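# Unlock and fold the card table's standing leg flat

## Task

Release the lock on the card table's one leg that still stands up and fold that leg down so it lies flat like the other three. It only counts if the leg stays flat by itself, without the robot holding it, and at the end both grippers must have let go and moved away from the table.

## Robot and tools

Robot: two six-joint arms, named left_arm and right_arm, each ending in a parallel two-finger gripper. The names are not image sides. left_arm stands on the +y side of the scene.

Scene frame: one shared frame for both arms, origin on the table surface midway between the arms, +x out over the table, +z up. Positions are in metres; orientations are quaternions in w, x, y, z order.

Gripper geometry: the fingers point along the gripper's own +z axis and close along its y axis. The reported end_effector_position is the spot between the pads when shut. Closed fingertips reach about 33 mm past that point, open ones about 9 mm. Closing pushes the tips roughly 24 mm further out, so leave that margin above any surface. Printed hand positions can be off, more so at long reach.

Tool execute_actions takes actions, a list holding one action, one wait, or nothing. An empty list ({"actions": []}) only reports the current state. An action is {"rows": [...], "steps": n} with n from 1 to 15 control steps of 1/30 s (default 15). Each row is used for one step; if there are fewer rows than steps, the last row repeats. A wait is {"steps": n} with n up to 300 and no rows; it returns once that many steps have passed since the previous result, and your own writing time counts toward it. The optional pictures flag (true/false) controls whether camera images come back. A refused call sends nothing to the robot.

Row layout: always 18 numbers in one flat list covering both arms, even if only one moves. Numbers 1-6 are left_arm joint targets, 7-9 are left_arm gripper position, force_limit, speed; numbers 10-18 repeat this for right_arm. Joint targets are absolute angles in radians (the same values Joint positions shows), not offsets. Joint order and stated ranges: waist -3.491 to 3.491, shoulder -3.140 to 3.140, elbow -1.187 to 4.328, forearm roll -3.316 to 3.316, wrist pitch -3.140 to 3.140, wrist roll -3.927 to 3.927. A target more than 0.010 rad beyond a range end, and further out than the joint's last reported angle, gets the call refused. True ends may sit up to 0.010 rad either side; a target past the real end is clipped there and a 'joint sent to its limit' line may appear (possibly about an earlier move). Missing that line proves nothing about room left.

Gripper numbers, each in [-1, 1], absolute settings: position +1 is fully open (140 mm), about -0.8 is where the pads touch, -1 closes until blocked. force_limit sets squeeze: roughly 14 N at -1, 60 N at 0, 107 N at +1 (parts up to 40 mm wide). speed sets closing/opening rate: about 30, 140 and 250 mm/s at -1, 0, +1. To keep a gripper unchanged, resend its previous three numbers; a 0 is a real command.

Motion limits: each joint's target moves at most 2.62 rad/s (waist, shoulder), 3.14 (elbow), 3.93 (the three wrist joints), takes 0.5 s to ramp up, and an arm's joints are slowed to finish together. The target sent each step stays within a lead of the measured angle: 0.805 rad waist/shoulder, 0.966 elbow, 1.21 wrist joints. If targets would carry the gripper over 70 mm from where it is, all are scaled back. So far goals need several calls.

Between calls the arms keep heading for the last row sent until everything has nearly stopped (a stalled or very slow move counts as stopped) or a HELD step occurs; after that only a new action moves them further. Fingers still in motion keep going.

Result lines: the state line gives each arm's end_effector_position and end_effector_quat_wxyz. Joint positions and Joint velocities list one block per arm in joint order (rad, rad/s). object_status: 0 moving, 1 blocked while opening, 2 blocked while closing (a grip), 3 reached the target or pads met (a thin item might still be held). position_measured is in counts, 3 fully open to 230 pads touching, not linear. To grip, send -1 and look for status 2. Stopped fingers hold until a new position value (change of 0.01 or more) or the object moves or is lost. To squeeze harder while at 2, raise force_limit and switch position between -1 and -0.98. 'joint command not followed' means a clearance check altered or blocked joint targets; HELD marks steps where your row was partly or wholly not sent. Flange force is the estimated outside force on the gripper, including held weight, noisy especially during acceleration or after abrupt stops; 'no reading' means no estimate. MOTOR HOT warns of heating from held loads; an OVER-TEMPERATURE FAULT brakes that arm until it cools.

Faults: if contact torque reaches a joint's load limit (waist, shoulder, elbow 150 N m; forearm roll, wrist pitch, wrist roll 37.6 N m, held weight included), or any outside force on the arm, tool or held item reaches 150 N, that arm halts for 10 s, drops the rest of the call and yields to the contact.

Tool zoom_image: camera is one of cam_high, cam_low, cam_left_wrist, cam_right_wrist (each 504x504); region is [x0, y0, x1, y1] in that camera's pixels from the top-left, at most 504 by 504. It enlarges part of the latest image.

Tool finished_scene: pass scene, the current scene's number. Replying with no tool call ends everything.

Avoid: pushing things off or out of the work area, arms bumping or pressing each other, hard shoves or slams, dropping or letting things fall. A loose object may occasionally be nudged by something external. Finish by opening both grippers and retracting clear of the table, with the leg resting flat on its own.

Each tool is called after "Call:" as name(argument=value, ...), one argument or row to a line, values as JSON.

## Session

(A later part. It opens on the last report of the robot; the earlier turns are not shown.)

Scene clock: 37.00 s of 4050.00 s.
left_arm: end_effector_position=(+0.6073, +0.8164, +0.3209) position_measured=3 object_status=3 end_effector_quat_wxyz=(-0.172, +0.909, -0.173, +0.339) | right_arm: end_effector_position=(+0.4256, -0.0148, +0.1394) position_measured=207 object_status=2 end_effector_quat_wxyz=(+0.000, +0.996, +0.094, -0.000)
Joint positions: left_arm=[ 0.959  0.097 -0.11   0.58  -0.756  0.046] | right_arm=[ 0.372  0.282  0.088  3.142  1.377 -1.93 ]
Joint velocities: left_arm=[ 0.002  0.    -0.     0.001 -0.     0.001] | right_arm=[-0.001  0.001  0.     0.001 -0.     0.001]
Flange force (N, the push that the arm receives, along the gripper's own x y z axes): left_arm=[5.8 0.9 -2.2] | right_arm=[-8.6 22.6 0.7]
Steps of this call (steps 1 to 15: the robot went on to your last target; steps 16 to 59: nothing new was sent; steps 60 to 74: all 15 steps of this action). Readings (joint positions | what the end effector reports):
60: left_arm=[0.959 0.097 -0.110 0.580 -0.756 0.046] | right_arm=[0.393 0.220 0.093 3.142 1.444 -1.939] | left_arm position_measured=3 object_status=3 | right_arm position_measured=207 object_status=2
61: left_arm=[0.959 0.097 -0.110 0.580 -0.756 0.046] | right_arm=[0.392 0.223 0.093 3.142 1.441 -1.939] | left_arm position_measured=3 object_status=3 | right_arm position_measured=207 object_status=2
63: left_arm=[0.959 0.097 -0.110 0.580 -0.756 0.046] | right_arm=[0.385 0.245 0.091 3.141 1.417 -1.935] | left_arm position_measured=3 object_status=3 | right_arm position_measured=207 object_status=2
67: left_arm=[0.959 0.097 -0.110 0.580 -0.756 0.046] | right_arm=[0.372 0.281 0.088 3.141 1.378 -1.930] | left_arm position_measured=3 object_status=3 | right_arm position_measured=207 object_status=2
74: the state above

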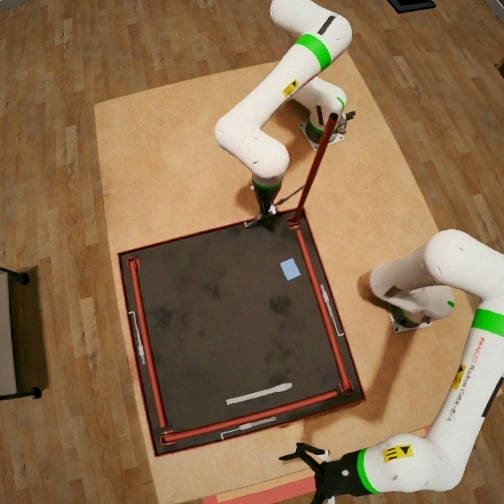

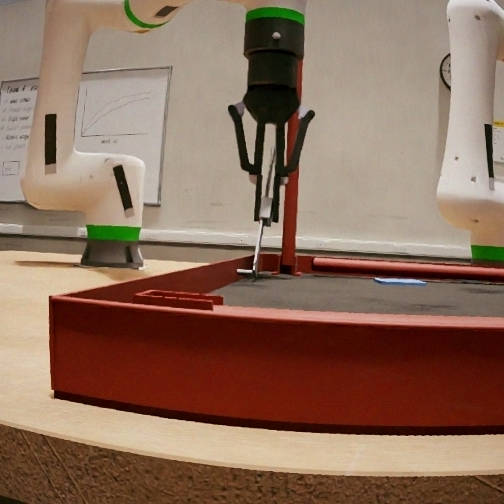

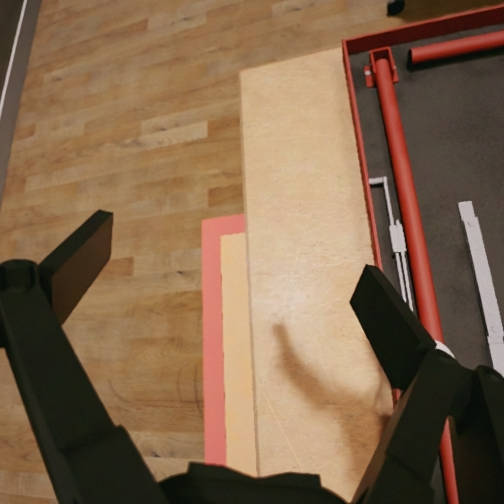

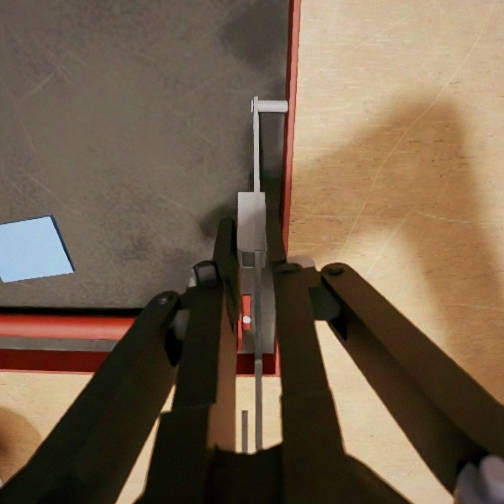

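Call:
execute_actions(
  actions=[
    {"rows":[[0.959,0.097,-0.11,0.58,-0.756,0.046,1,0,0,0.377,0.262,0.034,3.1416,1.343,-1.935,-1,0,0]]},
  ],
)

Scene clock: 40.27 s of 4050.00 s.
left_arm: end_effector_position=(+0.6073, +0.8164, +0.3209) position_measured=3 object_status=3 end_effector_quat_wxyz=(-0.172, +0.909, -0.173, +0.339) | right_arm: end_effector_position=(+0.4143, -0.0186, +0.1273) position_measured=207 object_status=2 end_effector_quat_wxyz=(+0.000, +0.996, +0.094, -0.000)
Joint positions: left_arm=[ 0.959  0.097 -0.11   0.58  -0.756  0.046] | right_arm=[ 0.377  0.262  0.034  3.142  1.343 -1.935]
Joint velocities: left_arm=[-0.    -0.     0.     0.002 -0.    -0.   ] | right_arm=[-0.    -0.001 -0.     0.001 -0.001  0.   ]
Flange force (N, the push that the arm receives, along the gripper's own x y z axes): left_arm=[5.7 0.7 -2.5] | right_arm=[1.2 -6.3 -2.5]
Steps of this call (steps 1 to 15: the robot went on to your last target; steps 16 to 83: nothing new was sent; steps 84 to 98: all 15 steps of this action). Readings (joint positions | what the end effector reports):
84: left_arm=[0.959 0.097 -0.110 0.580 -0.756 0.046] | right_arm=[0.372 0.282 0.088 3.142 1.377 -1.930] | left_arm position_measured=3 object_status=3 | right_arm position_measured=207 object_status=2
85: left_arm=[0.959 0.097 -0.110 0.580 -0.756 0.046] | right_arm=[0.372 0.281 0.085 3.142 1.375 -1.930] | left_arm position_measured=3 object_status=3 | right_arm position_measured=207 object_status=2
87: left_arm=[0.959 0.097 -0.110 0.580 -0.756 0.046] | right_arm=[0.374 0.271 0.061 3.142 1.357 -1.932] | left_arm position_measured=3 object_status=3 | right_arm position_measured=207 object_status=2
91: left_arm=[0.959 0.097 -0.110 0.580 -0.756 0.046] | right_arm=[0.377 0.263 0.035 3.141 1.344 -1.935] | left_arm position_measured=3 object_status=3 | right_arm position_measured=207 object_status=2
98: the state above

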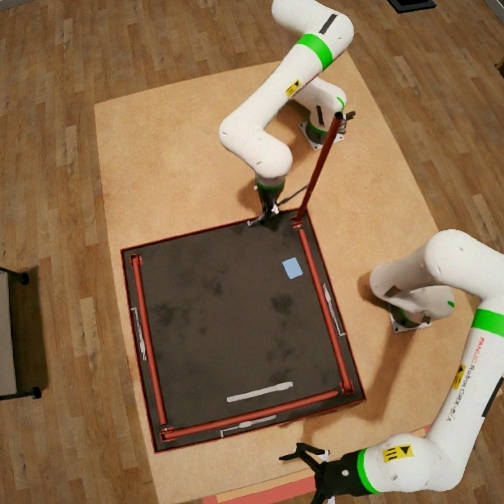

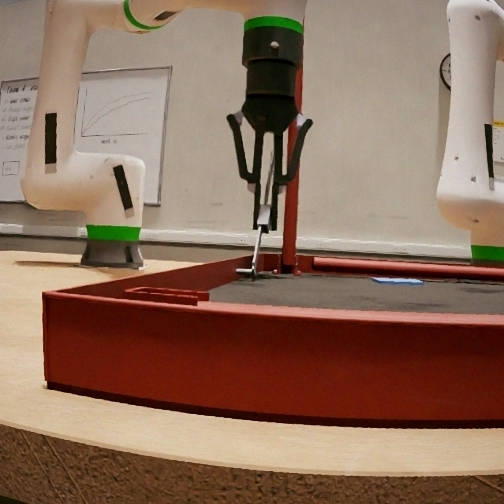

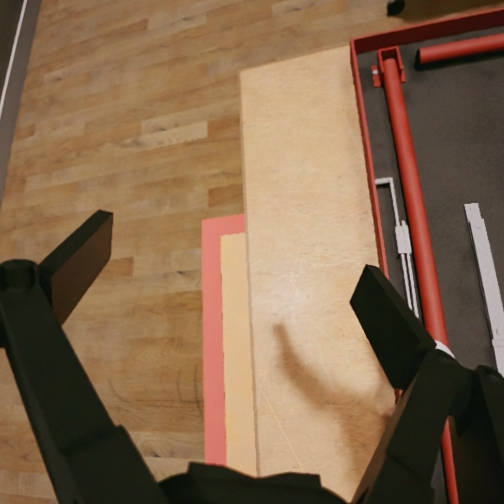

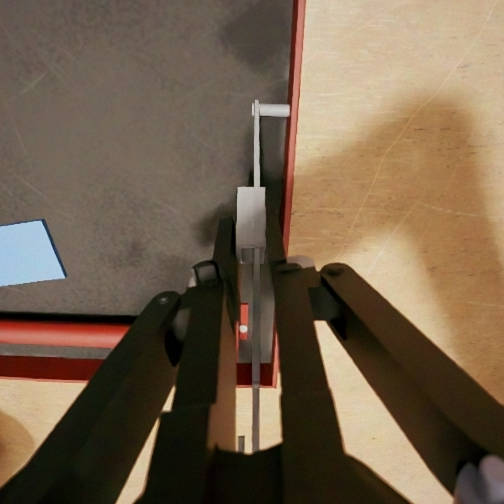

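Call:
execute_actions(
  actions=[
    {"rows":[[0.959,0.097,-0.11,0.58,-0.756,0.046,1,0,0,0.377,0.262,0.034,3.1416,1.343,-1.935,-0.35,0,0]],"steps":7},
  ],
  pictures=false,
)

Call:
execute_actions(
  actions=[
    {"rows":[[0.959,0.097,-0.11,0.58,-0.756,0.046,1,0,0,0.422,0.109,0.07,3.1416,1.532,-1.97,-0.35,0,0]]},
  ],
)

Call:
zoom_image(
  camera="cam_right_wrist",
  region=[170,100,340,350],
)

Scene clock: 43.47 s of 4050.00 s.
left_arm: end_effector_position=(+0.6073, +0.8164, +0.3209) position_measured=3 object_status=3 end_effector_quat_wxyz=(-0.172, +0.909, -0.173, +0.339) | right_arm: end_effector_position=(+0.4144, -0.0187, +0.1273) position_measured=173 object_status=0 end_effector_quat_wxyz=(+0.000, +0.996, +0.094, -0.000)
Joint positions: left_arm=[ 0.959  0.097 -0.11   0.58  -0.756  0.046] | right_arm=[ 0.377  0.262  0.034  3.142  1.343 -1.935]
Joint velocities: left_arm=[-0.    -0.    -0.    -0.001  0.    -0.   ] | right_arm=[ 0.001 -0.001  0.    -0.001  0.    -0.001]
Flange force (N, the push that the arm receives, along the gripper's own x y z axes): left_arm=[4.8 0.4 -1.7] | right_arm=[-2.3 -1.0 -0.2]
Steps of this call (steps 1 to 15: the robot went on to your last target; steps 16 to 89: nothing new was sent; steps 90 to 96: all 7 steps of this action). Readings (joint positions | what the end effector reports):
90: left_arm=[0.959 0.097 -0.110 0.580 -0.756 0.046] | right_arm=[0.377 0.262 0.034 3.142 1.343 -1.935] | left_arm position_measured=3 object_status=3 | right_arm position_measured=207 object_status=0
91: left_arm=[0.959 0.097 -0.110 0.580 -0.756 0.046] | right_arm=[0.377 0.262 0.034 3.142 1.343 -1.935] | left_arm position_measured=3 object_status=3 | right_arm position_measured=207 object_status=0
93: left_arm=[0.959 0.097 -0.110 0.580 -0.756 0.046] | right_arm=[0.377 0.262 0.034 3.142 1.343 -1.935] | left_arm position_measured=3 object_status=3 | right_arm position_measured=189 object_status=0
96: the state above

Scene clock: 43.97 s of 4050.00 s.
left_arm: end_effector_position=(+0.6073, +0.8164, +0.3209) position_measured=3 object_status=3 end_effector_quat_wxyz=(-0.172, +0.909, -0.173, +0.339) | right_arm: end_effector_position=(+0.3547, -0.0304, +0.2190) position_measured=173 object_status=3 end_effector_quat_wxyz=(-0.000, +0.995, +0.099, -0.000)
Joint positions: left_arm=[ 0.959  0.097 -0.11   0.58  -0.756  0.046] | right_arm=[ 0.422  0.11   0.07   3.141  1.531 -1.97 ]
Joint velocities: left_arm=[-0.002 -0.    -0.     0.    -0.    -0.   ] | right_arm=[ 0.002 -0.007  0.002  0.     0.008 -0.002]
Flange force (N, the push that the arm receives, along the gripper's own x y z axes): left_arm=[2.7 2.2 -3.0] | right_arm=[7.9 -20.0 7.6]
Steps of this call (steps 1 to 15: all 15 steps of this action). Readings (joint positions | what the end effector reports):
1: left_arm=[0.959 0.097 -0.110 0.580 -0.756 0.046] | right_arm=[0.377 0.262 0.034 3.142 1.343 -1.935] | left_arm position_measured=3 object_status=3 | right_arm position_measured=173 object_status=0
2: left_arm=[0.959 0.097 -0.110 0.580 -0.756 0.046] | right_arm=[0.377 0.259 0.034 3.142 1.346 -1.936] | left_arm position_measured=3 object_status=3 | right_arm position_measured=173 object_status=0
4: left_arm=[0.959 0.097 -0.110 0.580 -0.756 0.046] | right_arm=[0.384 0.237 0.040 3.142 1.374 -1.941] | left_arm position_measured=3 object_status=3 | right_arm position_measured=173 object_status=0
8: left_arm=[0.959 0.097 -0.110 0.580 -0.756 0.046] | right_arm=[0.408 0.155 0.059 3.142 1.474 -1.959] | left_arm position_measured=3 object_status=3 | right_arm position_measured=173 object_status=3
15: the state above

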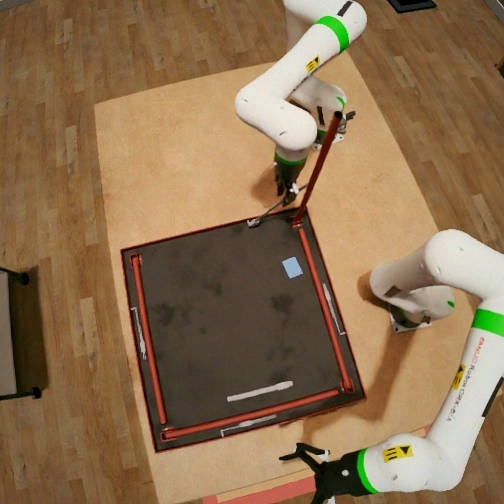

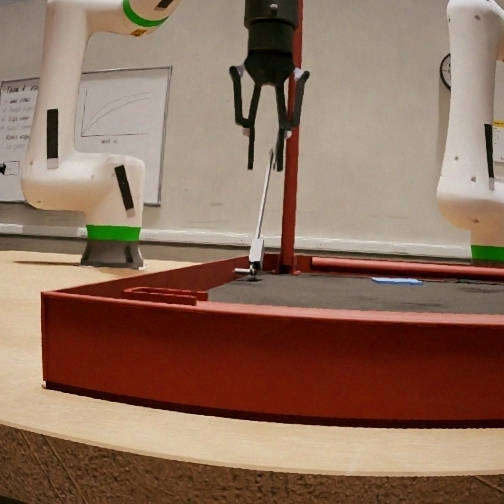

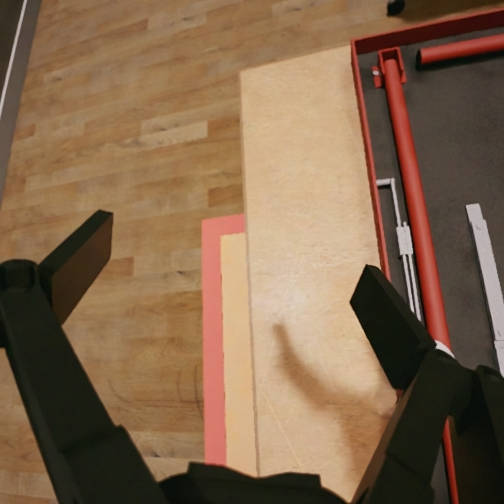

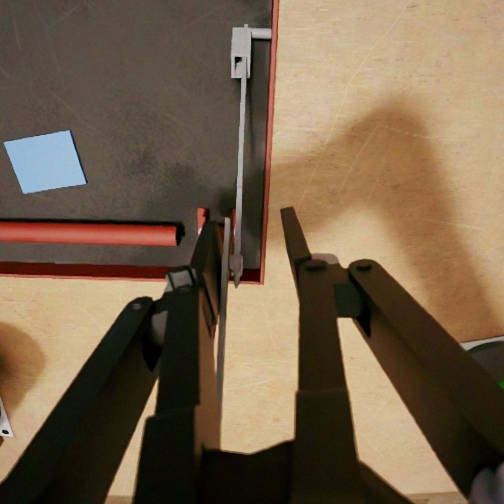

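Region (170, 100, 340, 350) of cam_right_wrist's 504x504 image, scaled by 2.016, with more detail than that image has; it fills the left 343 columns of this view, and the rest is white.

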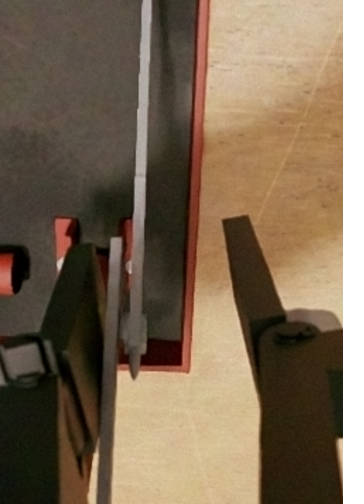

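Call:
execute_actions(
  actions=[
    {"rows":[[0.959,0.097,-0.11,0.58,-0.756,0.046,1,0,0,0.442,0.122,0.075,3.1416,1.524,-2.01,-1,1,-0.5]]},
  ],
  pictures=false,
)

Call:
execute_actions(
  actions=[
    {"rows":[[0.959,0.097,-0.11,0.58,-0.756,0.046,1,0,0,0.447,0.112,0.015,3.1416,1.474,-2.015,-1,1,-0.5]]},
  ],
)

Scene clock: 47.73 s of 4050.00 s.
left_arm: end_effector_position=(+0.6073, +0.8164, +0.3209) position_measured=3 object_status=3 end_effector_quat_wxyz=(-0.172, +0.909, -0.173, +0.339) | right_arm: end_effector_position=(+0.3515, -0.0211, +0.2153) position_measured=217 object_status=0 end_effector_quat_wxyz=(-0.000, +0.996, +0.089, +0.000)
Joint positions: left_arm=[ 0.959  0.097 -0.11   0.58  -0.756  0.046] | right_arm=[ 0.442  0.122  0.075  3.142  1.523 -2.01 ]
Joint velocities: left_arm=[ 0.001 -0.     0.    -0.001 -0.     0.   ] | right_arm=[ 0.001 -0.    -0.     0.     0.001  0.   ]
Flange force (N, the push that the arm receives, along the gripper's own x y z axes): left_arm=[3.5 1.9 -1.7] | right_arm=[9.6 -17.3 -11.9]
Steps of this call (steps 1 to 15: the robot went on to your last target; steps 16 to 90: nothing new was sent; then 0.27 s passed at rest; steps 91 to 105: all 15 steps of this action). Readings (joint positions | what the end effector reports):
91: left_arm=[0.959 0.097 -0.110 0.580 -0.756 0.046] | right_arm=[0.422 0.109 0.070 3.141 1.532 -1.970] | left_arm position_measured=3 object_status=3 | right_arm position_measured=173 object_status=0
92: left_arm=[0.959 0.097 -0.110 0.580 -0.756 0.046] | right_arm=[0.424 0.110 0.071 3.141 1.531 -1.974] | left_arm position_measured=3 object_status=3 | right_arm position_measured=175 object_status=0
94: left_arm=[0.959 0.097 -0.110 0.580 -0.756 0.046] | right_arm=[0.436 0.118 0.073 3.141 1.527 -1.997] | left_arm position_measured=3 object_status=3 | right_arm position_measured=184 object_status=0
98: left_arm=[0.959 0.097 -0.110 0.580 -0.756 0.046] | right_arm=[0.442 0.122 0.075 3.141 1.524 -2.009] | left_arm position_measured=3 object_status=3 | right_arm position_measured=203 object_status=0
105: the state above

Scene clock: 48.23 s of 4050.00 s.
left_arm: end_effector_position=(+0.6073, +0.8164, +0.3209) position_measured=3 object_status=3 end_effector_quat_wxyz=(-0.172, +0.909, -0.173, +0.339) | right_arm: end_effector_position=(+0.3448, -0.0229, +0.1944) position_measured=217 object_status=2 end_effector_quat_wxyz=(-0.000, +0.996, +0.089, -0.000)
Joint positions: left_arm=[ 0.959  0.097 -0.11   0.58  -0.756  0.046] | right_arm=[ 0.447  0.112  0.015  3.141  1.474 -2.015]
Joint velocities: left_arm=[ 0.001 -0.    -0.    -0.    -0.    -0.   ] | right_arm=[ 0.    -0.001 -0.001 -0.     0.     0.   ]
Flange force (N, the push that the arm receives, along the gripper's own x y z axes): left_arm=[5.4 1.5 -1.0] | right_arm=[47.0 -18.7 -124.3]
Steps of this call (steps 1 to 15: all 15 steps of this action). Readings (joint positions | what the end effector reports):
1: left_arm=[0.959 0.097 -0.110 0.580 -0.756 0.046] | right_arm=[0.442 0.122 0.075 3.142 1.524 -2.010] | left_arm position_measured=3 object_status=3 | right_arm position_measured=217 object_status=0
2: left_arm=[0.959 0.097 -0.110 0.580 -0.756 0.046] | right_arm=[0.442 0.121 0.072 3.142 1.521 -2.010] | left_arm position_measured=3 object_status=3 | right_arm position_measured=217 object_status=2
4: left_arm=[0.959 0.097 -0.110 0.580 -0.756 0.046] | right_arm=[0.444 0.115 0.047 3.141 1.500 -2.012] | left_arm position_measured=3 object_status=3 | right_arm position_measured=217 object_status=2
8: left_arm=[0.959 0.097 -0.110 0.580 -0.756 0.046] | right_arm=[0.447 0.112 0.016 3.141 1.474 -2.015] | left_arm position_measured=3 object_status=3 | right_arm position_measured=217 object_status=2
15: the state above

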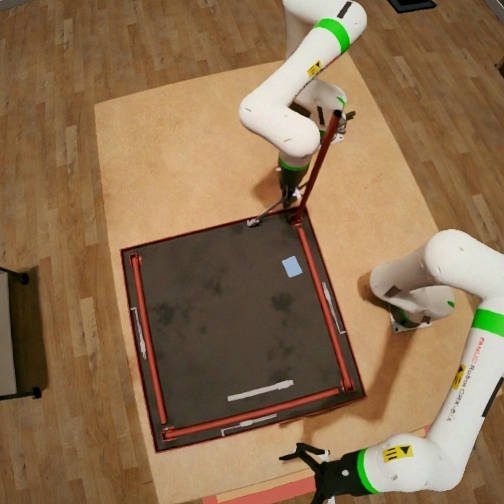

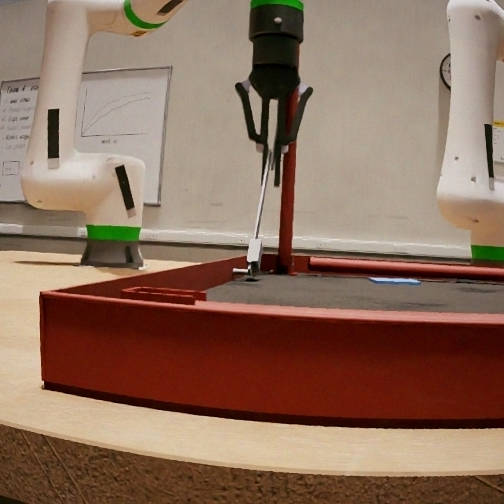

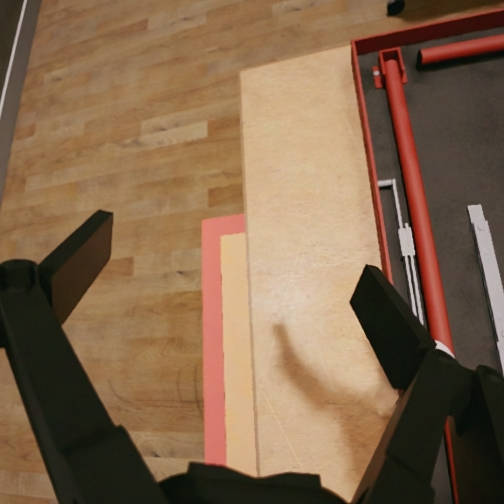

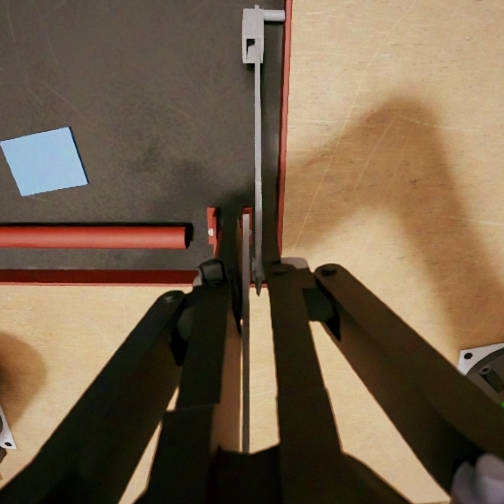

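Call:
execute_actions(
  actions=[
    {"rows":[[0.959,0.097,-0.11,0.58,-0.756,0.046,1,0,0,0.423,0.169,0.149,3.1416,1.551,-1.99,-0.98,0.3,-0.5]]},
  ],
)

Scene clock: 50.77 s of 4050.00 s.
left_arm: end_effector_position=(+0.6073, +0.8164, +0.3209) position_measured=3 object_status=3 end_effector_quat_wxyz=(-0.172, +0.909, -0.173, +0.339) | right_arm: end_effector_position=(+0.3746, -0.0164, +0.2240) position_measured=217 object_status=2 end_effector_quat_wxyz=(+0.000, +0.996, +0.090, -0.000)
Joint positions: left_arm=[ 0.959  0.097 -0.11   0.58  -0.756  0.046] | right_arm=[ 0.423  0.169  0.149  3.142  1.551 -1.99 ]
Joint velocities: left_arm=[-0. -0. -0.  0. -0.  0.] | right_arm=[-0.     0.     0.003 -0.     0.     0.001]
Flange force (N, the push that the arm receives, along the gripper's own x y z axes): left_arm=[2.9 1.8 -2.0] | right_arm=[2.1 -1.7 35.8]
Steps of this call (steps 1 to 15: the robot went on to your last target; steps 16 to 61: nothing new was sent; steps 62 to 76: all 15 steps of this action). Readings (joint positions | what the end effector reports):
62: left_arm=[0.959 0.097 -0.110 0.580 -0.756 0.046] | right_arm=[0.447 0.112 0.015 3.142 1.474 -2.015] | left_arm position_measured=3 object_status=3 | right_arm position_measured=217 object_status=0
63: left_arm=[0.959 0.097 -0.110 0.580 -0.756 0.046] | right_arm=[0.447 0.114 0.018 3.142 1.476 -2.015] | left_arm position_measured=3 object_status=3 | right_arm position_measured=217 object_status=0
65: left_arm=[0.959 0.097 -0.110 0.580 -0.756 0.046] | right_arm=[0.443 0.126 0.043 3.144 1.494 -2.009] | left_arm position_measured=3 object_status=3 | right_arm position_measured=217 object_status=0
69: left_arm=[0.959 0.097 -0.110 0.580 -0.756 0.046] | right_arm=[0.426 0.163 0.134 3.143 1.543 -1.993] | left_arm position_measured=3 object_status=3 | right_arm position_measured=217 object_status=2
76: the state above

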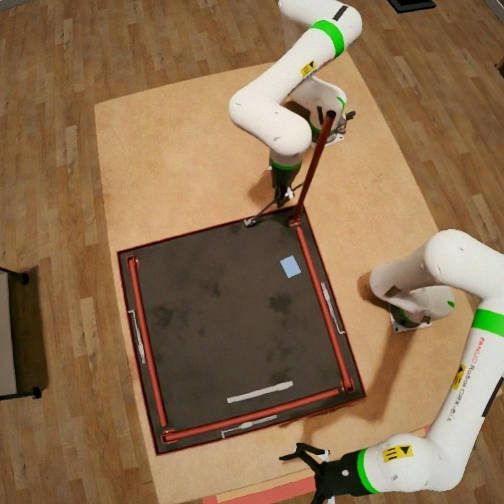

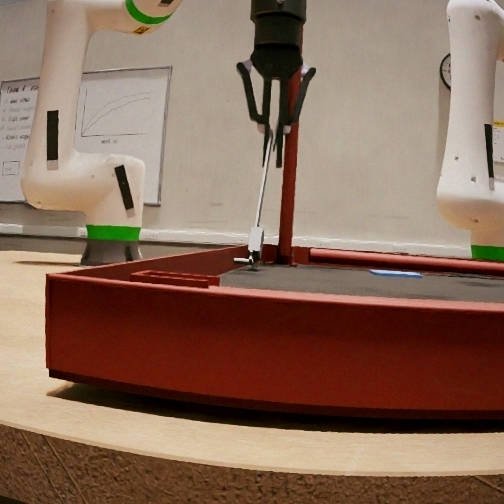

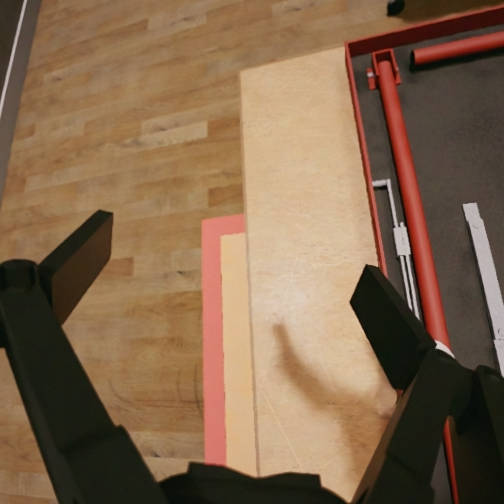

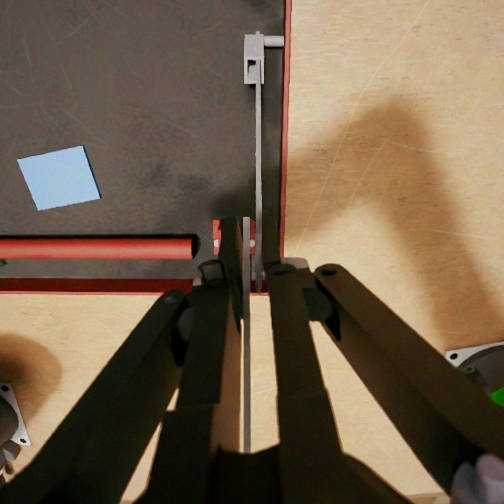

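Call:
execute_actions(
  actions=[
    {"rows":[[0.959,0.097,-0.11,0.58,-0.756,0.046,1,0,0,0.423,0.17,0.11,3.1416,1.511,-1.99,-0.98,0.3,-0.5]],"steps":10},
  ],
  pictures=false,
)

Call:
execute_actions(
  actions=[
    {"rows":[[0.959,0.097,-0.11,0.58,-0.756,0.046,1,0,0,0.423,0.17,0.11,3.1416,1.511,-1.99,-0.4,0,0]],"steps":8},
  ],
  pictures=false,
)

Call:
execute_actions(
  actions=[
    {"rows":[[0.959,0.097,-0.11,0.58,-0.756,0.046,1,0,0,0.386,0.262,0.086,3.1416,1.395,-1.95,-0.4,0,0]]},
  ],
  pictures=false,
)

Call:
execute_actions(
  actions=[
    {"rows":[[0.959,0.097,-0.11,0.58,-0.756,0.046,1,0,0,0.386,0.262,0.086,3.1416,1.395,-1.95,-1,0,0]]},
  ],
)

Call:
execute_actions(
  actions=[
    {"rows":[[0.959,0.097,-0.11,0.58,-0.756,0.046,1,0,0,0.367,0.319,0.202,3.1416,1.454,-1.93,-1,0,0]]},
  ],
)

Scene clock: 55.43 s of 4050.00 s.
left_arm: end_effector_position=(+0.6073, +0.8164, +0.3209) position_measured=3 object_status=3 end_effector_quat_wxyz=(-0.172, +0.909, -0.173, +0.339) | right_arm: end_effector_position=(+0.3741, -0.0165, +0.2072) position_measured=217 object_status=2 end_effector_quat_wxyz=(-0.000, +0.996, +0.090, -0.000)
Joint positions: left_arm=[ 0.959  0.097 -0.11   0.58  -0.756  0.046] | right_arm=[ 0.423  0.17   0.11   3.141  1.512 -1.99 ]
Joint velocities: left_arm=[ 0.001  0.    -0.     0.001  0.    -0.001] | right_arm=[-0.002 -0.    -0.005 -0.001 -0.004 -0.   ]
Flange force (N, the push that the arm receives, along the gripper's own x y z axes): left_arm=[5.6 0.1 -1.7] | right_arm=[-25.2 8.5 -34.6]
Steps of this call (steps 1 to 15: the robot went on to your last target; steps 16 to 90: nothing new was sent; then 1.33 s passed at rest; steps 91 to 100: all 10 steps of this action). Readings (joint positions | what the end effector reports):
91: left_arm=[0.959 0.097 -0.110 0.580 -0.756 0.046] | right_arm=[0.423 0.169 0.149 3.142 1.551 -1.990] | left_arm position_measured=3 object_status=3 | right_arm position_measured=217 object_status=2
92: left_arm=[0.959 0.097 -0.110 0.580 -0.756 0.046] | right_arm=[0.423 0.169 0.146 3.142 1.548 -1.990] | left_arm position_measured=3 object_status=3 | right_arm position_measured=217 object_status=2
94: left_arm=[0.959 0.097 -0.110 0.580 -0.756 0.046] | right_arm=[0.423 0.169 0.124 3.142 1.526 -1.990] | left_arm position_measured=3 object_status=3 | right_arm position_measured=217 object_status=2
98: left_arm=[0.959 0.097 -0.110 0.580 -0.756 0.046] | right_arm=[0.423 0.170 0.111 3.141 1.512 -1.990] | left_arm position_measured=3 object_status=3 | right_arm position_measured=217 object_status=2
100: the state above

Scene clock: 55.70 s of 4050.00 s.
left_arm: end_effector_position=(+0.6073, +0.8164, +0.3209) position_measured=3 object_status=3 end_effector_quat_wxyz=(-0.172, +0.909, -0.173, +0.339) | right_arm: end_effector_position=(+0.3745, -0.0164, +0.2067) position_measured=179 object_status=0 end_effector_quat_wxyz=(-0.000, +0.996, +0.090, +0.000)
Joint positions: left_arm=[ 0.959  0.097 -0.11   0.58  -0.756  0.046] | right_arm=[ 0.423  0.17   0.11   3.141  1.51  -1.99 ]
Joint velocities: left_arm=[ 0.001 -0.     0.    -0.     0.     0.   ] | right_arm=[ 0.001 -0.     0.    -0.001  0.007  0.   ]
Flange force (N, the push that the arm receives, along the gripper's own x y z axes): left_arm=[4.7 -1.7 -0.3] | right_arm=[-3.0 -1.2 -0.8]
Steps of this call (steps 1 to 8: all 8 steps of this action). Readings (joint positions | what the end effector reports):
1: left_arm=[0.959 0.097 -0.110 0.580 -0.756 0.046] | right_arm=[0.423 0.170 0.110 3.141 1.512 -1.990] | left_arm position_measured=3 object_status=3 | right_arm position_measured=217 object_status=0
2: left_arm=[0.959 0.097 -0.110 0.580 -0.756 0.046] | right_arm=[0.423 0.170 0.110 3.141 1.511 -1.990] | left_arm position_measured=3 object_status=3 | right_arm position_measured=217 object_status=0
4: left_arm=[0.959 0.097 -0.110 0.580 -0.756 0.046] | right_arm=[0.423 0.170 0.110 3.141 1.510 -1.990] | left_arm position_measured=3 object_status=3 | right_arm position_measured=199 object_status=0
8: the state above

Scene clock: 56.20 s of 4050.00 s.
left_arm: end_effector_position=(+0.6073, +0.8164, +0.3209) position_measured=3 object_status=3 end_effector_quat_wxyz=(-0.172, +0.909, -0.173, +0.339) | right_arm: end_effector_position=(+0.4147, -0.0129, +0.1492) position_measured=179 object_status=3 end_effector_quat_wxyz=(+0.000, +0.996, +0.091, -0.000)
Joint positions: left_arm=[ 0.959  0.097 -0.11   0.58  -0.756  0.046] | right_arm=[ 0.386  0.262  0.086  3.142  1.395 -1.95 ]
Joint velocities: left_arm=[0.    0.    0.    0.001 0.    0.   ] | right_arm=[ 0.     0.001 -0.     0.001 -0.001  0.   ]
Flange force (N, the push that the arm receives, along the gripper's own x y z axes): left_arm=[2.9 1.3 -2.5] | right_arm=[0.1 -2.0 0.3]
Steps of this call (steps 1 to 15: all 15 steps of this action). Readings (joint positions | what the end effector reports):
1: left_arm=[0.959 0.097 -0.110 0.580 -0.756 0.046] | right_arm=[0.423 0.170 0.110 3.141 1.510 -1.990] | left_arm position_measured=3 object_status=3 | right_arm position_measured=179 object_status=0
2: left_arm=[0.959 0.097 -0.110 0.580 -0.756 0.046] | right_arm=[0.422 0.173 0.110 3.141 1.508 -1.989] | left_arm position_measured=3 object_status=3 | right_arm position_measured=179 object_status=0
4: left_arm=[0.959 0.097 -0.110 0.580 -0.756 0.046] | right_arm=[0.413 0.195 0.104 3.141 1.480 -1.979] | left_arm position_measured=3 object_status=3 | right_arm position_measured=179 object_status=0
8: left_arm=[0.959 0.097 -0.110 0.580 -0.756 0.046] | right_arm=[0.388 0.257 0.087 3.142 1.402 -1.953] | left_arm position_measured=3 object_status=3 | right_arm position_measured=179 object_status=3
15: the state above

Scene clock: 56.70 s of 4050.00 s.
left_arm: end_effector_position=(+0.6073, +0.8164, +0.3209) position_measured=3 object_status=3 end_effector_quat_wxyz=(-0.172, +0.909, -0.173, +0.339) | right_arm: end_effector_position=(+0.4147, -0.0128, +0.1492) position_measured=223 object_status=2 end_effector_quat_wxyz=(-0.000, +0.996, +0.091, -0.000)
Joint positions: left_arm=[ 0.959  0.097 -0.11   0.58  -0.756  0.046] | right_arm=[ 0.386  0.262  0.086  3.141  1.395 -1.95 ]
Joint velocities: left_arm=[ 0.  0. -0. -0. -0.  0.] | right_arm=[ 0.001  0.001  0.    -0.001 -0.    -0.001]
Flange force (N, the push that the arm receives, along the gripper's own x y z axes): left_arm=[4.6 -0.2 -2.1] | right_arm=[-4.4 -0.2 -4.9]
Steps of this call (steps 1 to 15: all 15 steps of this action). Readings (joint positions | what the end effector reports):
1: left_arm=[0.959 0.097 -0.110 0.580 -0.756 0.046] | right_arm=[0.386 0.262 0.086 3.142 1.395 -1.950] | left_arm position_measured=3 object_status=3 | right_arm position_measured=179 object_status=0
2: left_arm=[0.959 0.097 -0.110 0.580 -0.756 0.046] | right_arm=[0.386 0.262 0.086 3.142 1.395 -1.950] | left_arm position_measured=3 object_status=3 | right_arm position_measured=182 object_status=0
4: left_arm=[0.959 0.097 -0.110 0.580 -0.756 0.046] | right_arm=[0.386 0.262 0.086 3.143 1.395 -1.950] | left_arm position_measured=3 object_status=3 | right_arm position_measured=197 object_status=0
8: left_arm=[0.959 0.097 -0.110 0.580 -0.756 0.046] | right_arm=[0.386 0.262 0.086 3.141 1.395 -1.950] | left_arm position_measured=3 object_status=3 | right_arm position_measured=223 object_status=0
15: the state above

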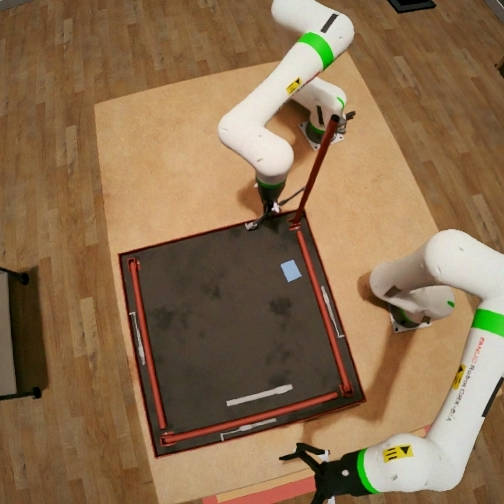

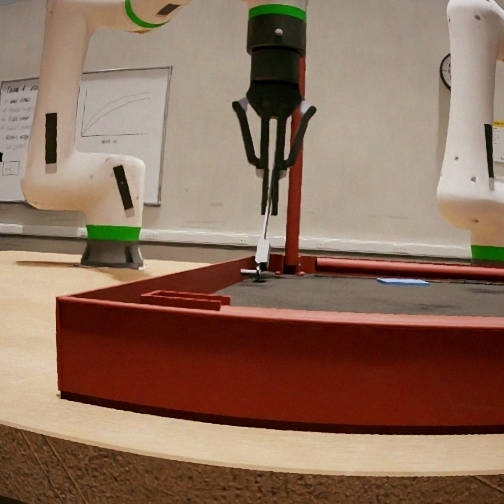

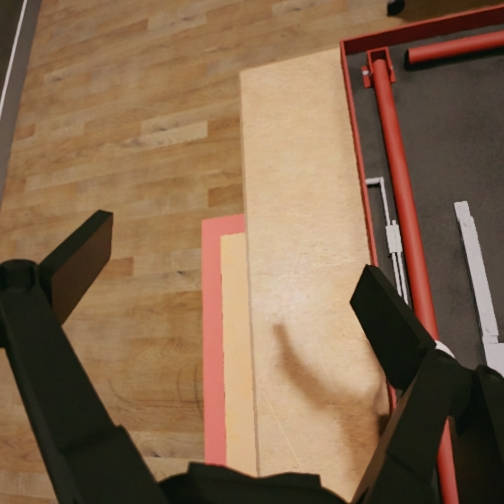

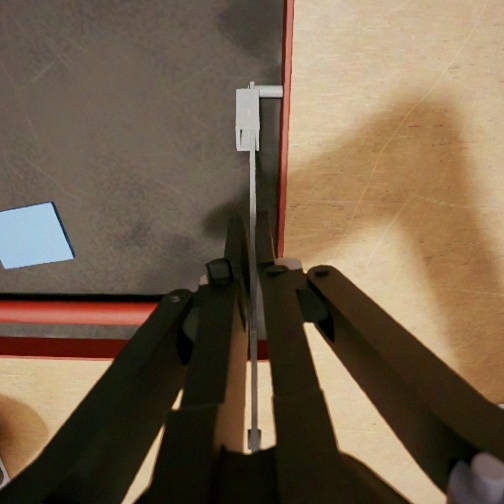

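Scene clock: 57.20 s of 4050.00 s.
left_arm: end_effector_position=(+0.6073, +0.8164, +0.3209) position_measured=3 object_status=3 end_effector_quat_wxyz=(-0.172, +0.909, -0.173, +0.339) | right_arm: end_effector_position=(+0.4444, -0.0067, +0.1676) position_measured=223 object_status=2 end_effector_quat_wxyz=(+0.000, +0.996, +0.092, -0.000)
Joint positions: left_arm=[ 0.959  0.097 -0.11   0.58  -0.756  0.046] | right_arm=[ 0.367  0.319  0.202  3.142  1.454 -1.93 ]
Joint velocities: left_arm=[ 0.    -0.     0.     0.001  0.    -0.   ] | right_arm=[ 0.001  0.     0.001 -0.     0.001 -0.   ]
Flange force (N, the push that the arm receives, along the gripper's own x y z axes): left_arm=[4.4 0.3 -2.5] | right_arm=[1.7 3.4 35.7]
Steps of this call (steps 1 to 15: all 15 steps of this action). Readings (joint positions | what the end effector reports):
1: left_arm=[0.959 0.097 -0.110 0.580 -0.756 0.046] | right_arm=[0.386 0.262 0.086 3.141 1.395 -1.950] | left_arm position_measured=3 object_status=3 | right_arm position_measured=223 object_status=2
2: left_arm=[0.959 0.097 -0.110 0.580 -0.756 0.046] | right_arm=[0.386 0.264 0.089 3.141 1.397 -1.950] | left_arm position_measured=3 object_status=3 | right_arm position_measured=223 object_status=2
4: left_arm=[0.959 0.097 -0.110 0.580 -0.756 0.046] | right_arm=[0.381 0.277 0.116 3.142 1.412 -1.945] | left_arm position_measured=3 object_status=3 | right_arm position_measured=223 object_status=2
8: left_arm=[0.959 0.097 -0.110 0.580 -0.756 0.046] | right_arm=[0.368 0.315 0.194 3.142 1.449 -1.931] | left_arm position_measured=3 object_status=3 | right_arm position_measured=223 object_status=2
15: the state above

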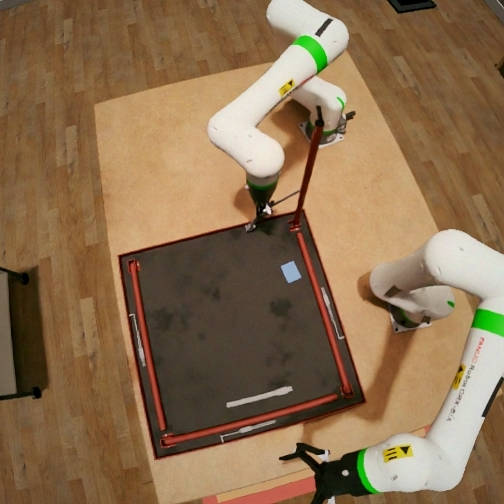

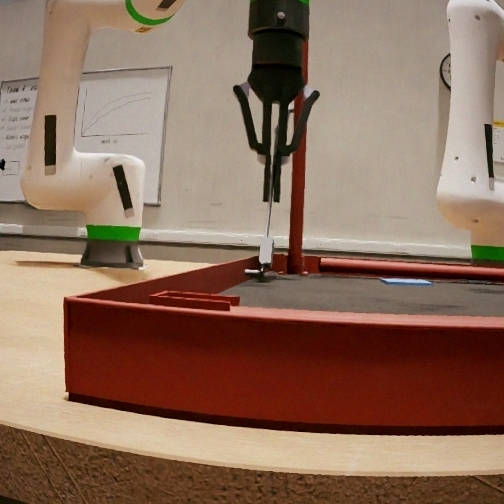

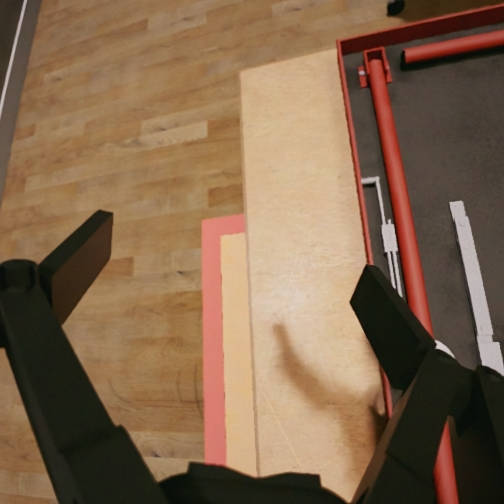

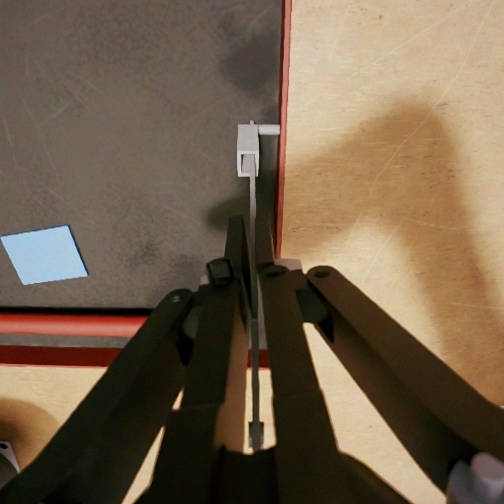

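Call:
execute_actions(
  actions=[
    {"rows":[[0.959,0.097,-0.11,0.58,-0.756,0.046,1,0,0,0.367,0.319,0.202,3.1416,1.454,-1.93,-0.3,0,0]]},
  ],
)

Call:
execute_actions(
  actions=[
    {"rows":[[0.959,0.097,-0.11,0.58,-0.756,0.046,1,0,0,0.35,0.36,0.58,3.1416,1.79,-1.93,-0.3,0,0]]},
  ],
)

Scene clock: 59.87 s of 4050.00 s.
left_arm: end_effector_position=(+0.6073, +0.8164, +0.3209) position_measured=3 object_status=3 end_effector_quat_wxyz=(-0.172, +0.909, -0.173, +0.339) | right_arm: end_effector_position=(+0.4444, -0.0066, +0.1676) position_measured=167 object_status=3 end_effector_quat_wxyz=(+0.000, +0.996, +0.092, -0.000)
Joint positions: left_arm=[ 0.959  0.097 -0.11   0.58  -0.756  0.046] | right_arm=[ 0.367  0.319  0.202  3.142  1.454 -1.93 ]
Joint velocities: left_arm=[-0.001 -0.    -0.001  0.    -0.     0.   ] | right_arm=[ 0.    -0.    -0.    -0.001  0.     0.   ]
Flange force (N, the push that the arm receives, along the gripper's own x y z axes): left_arm=[1.9 2.1 -1.6] | right_arm=[-0.7 -1.4 -1.0]
Steps of this call (steps 1 to 15: the robot went on to your last target; steps 16 to 65: nothing new was sent; steps 66 to 80: all 15 steps of this action). Readings (joint positions | what the end effector reports):
66: left_arm=[0.959 0.097 -0.110 0.580 -0.756 0.046] | right_arm=[0.367 0.319 0.202 3.142 1.454 -1.930] | left_arm position_measured=3 object_status=3 | right_arm position_measured=223 object_status=0
67: left_arm=[0.959 0.097 -0.110 0.580 -0.756 0.046] | right_arm=[0.367 0.319 0.202 3.141 1.454 -1.930] | left_arm position_measured=3 object_status=3 | right_arm position_measured=223 object_status=0
69: left_arm=[0.959 0.097 -0.110 0.580 -0.756 0.046] | right_arm=[0.367 0.319 0.203 3.140 1.454 -1.930] | left_arm position_measured=3 object_status=3 | right_arm position_measured=205 object_status=0
73: left_arm=[0.959 0.097 -0.110 0.580 -0.756 0.046] | right_arm=[0.367 0.319 0.202 3.141 1.454 -1.930] | left_arm position_measured=3 object_status=3 | right_arm position_measured=175 object_status=0
80: the state above

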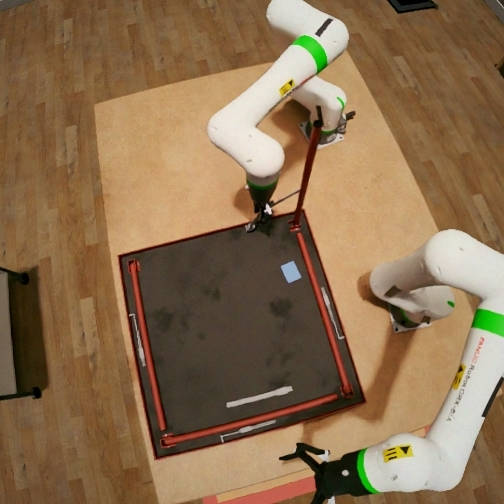

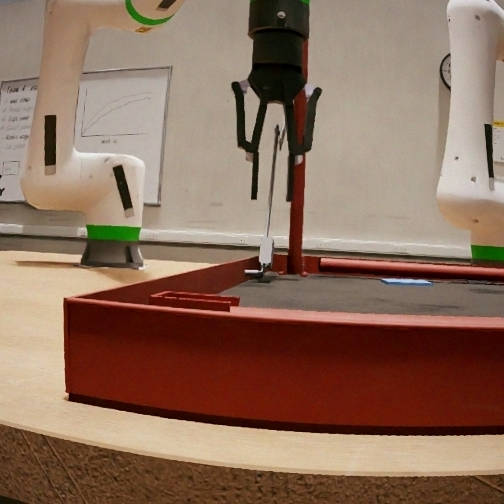

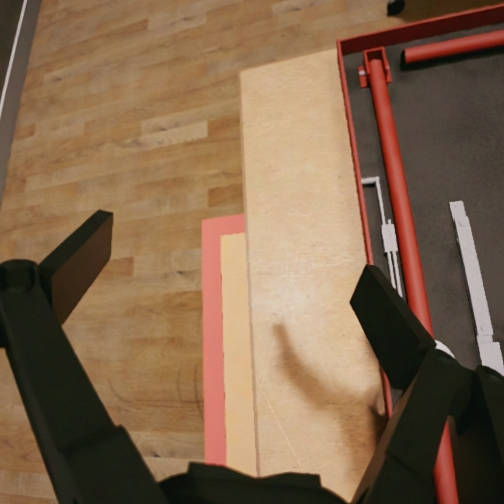

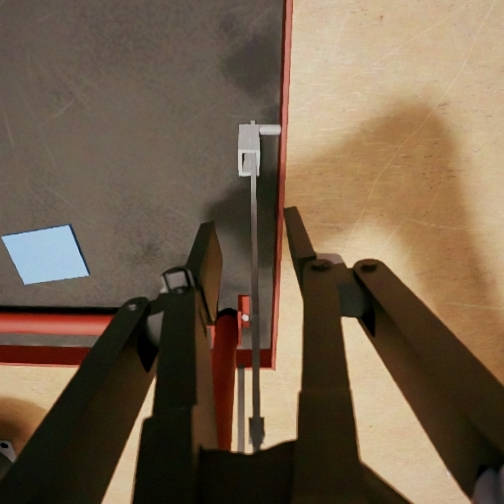

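Scene clock: 60.37 s of 4050.00 s.
left_arm: end_effector_position=(+0.6073, +0.8164, +0.3209) position_measured=3 object_status=3 end_effector_quat_wxyz=(-0.172, +0.909, -0.173, +0.339) | right_arm: end_effector_position=(+0.4590, -0.0086, +0.2990) position_measured=167 object_status=3 end_effector_quat_wxyz=(-0.000, +0.996, +0.084, +0.000)
Joint positions: left_arm=[ 0.959  0.097 -0.11   0.58  -0.756  0.046] | right_arm=[ 0.351  0.358  0.56   3.142  1.772 -1.93 ]
Joint velocities: left_arm=[-0.001  0.     0.001  0.001  0.     0.   ] | right_arm=[-0.019  0.049  0.438  0.002  0.39   0.   ]
Flange force (N, the push that the arm receives, along the gripper's own x y z axes): left_arm=[5.3 -1.6 -1.7] | right_arm=[-1.7 -3.3 -10.9]
Steps of this call (steps 1 to 15: all 15 steps of this action). Readings (joint positions | what the end effector reports):
1: left_arm=[0.959 0.097 -0.110 0.580 -0.756 0.046] | right_arm=[0.367 0.319 0.202 3.142 1.454 -1.930] | left_arm position_measured=3 object_status=3 | right_arm position_measured=167 object_status=3
2: left_arm=[0.959 0.097 -0.110 0.580 -0.756 0.046] | right_arm=[0.367 0.320 0.205 3.142 1.457 -1.930] | left_arm position_measured=3 object_status=3 | right_arm position_measured=167 object_status=3
4: left_arm=[0.959 0.097 -0.110 0.580 -0.756 0.046] | right_arm=[0.366 0.322 0.232 3.142 1.481 -1.930] | left_arm position_measured=3 object_status=3 | right_arm position_measured=167 object_status=3
8: left_arm=[0.959 0.097 -0.110 0.580 -0.756 0.046] | right_arm=[0.360 0.336 0.358 3.142 1.592 -1.930] | left_arm position_measured=3 object_status=3 | right_arm position_measured=167 object_status=3
15: the state above

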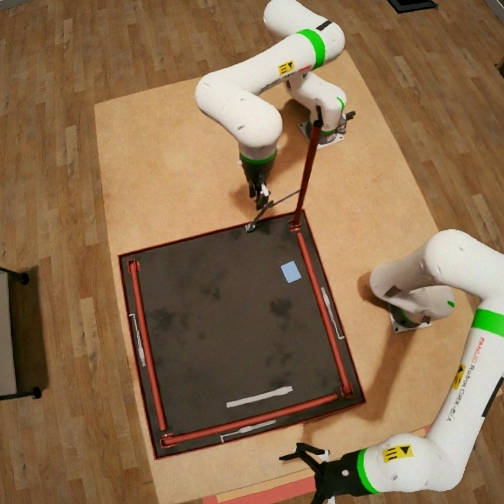

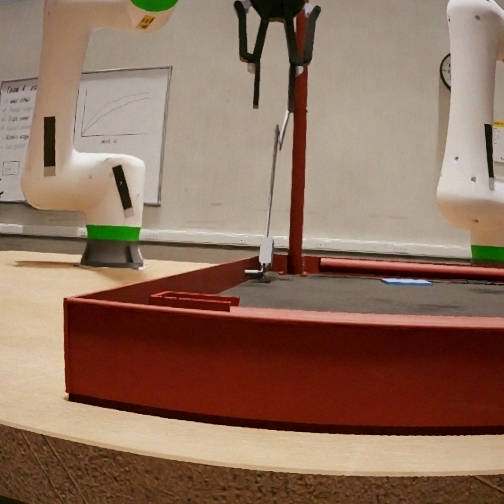

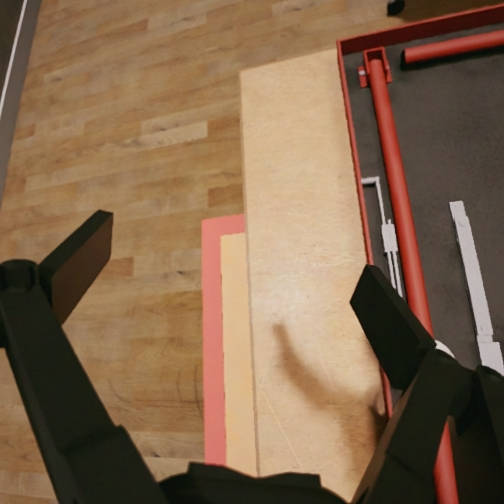

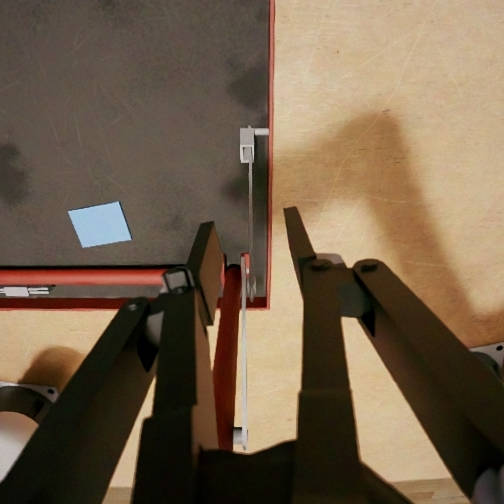

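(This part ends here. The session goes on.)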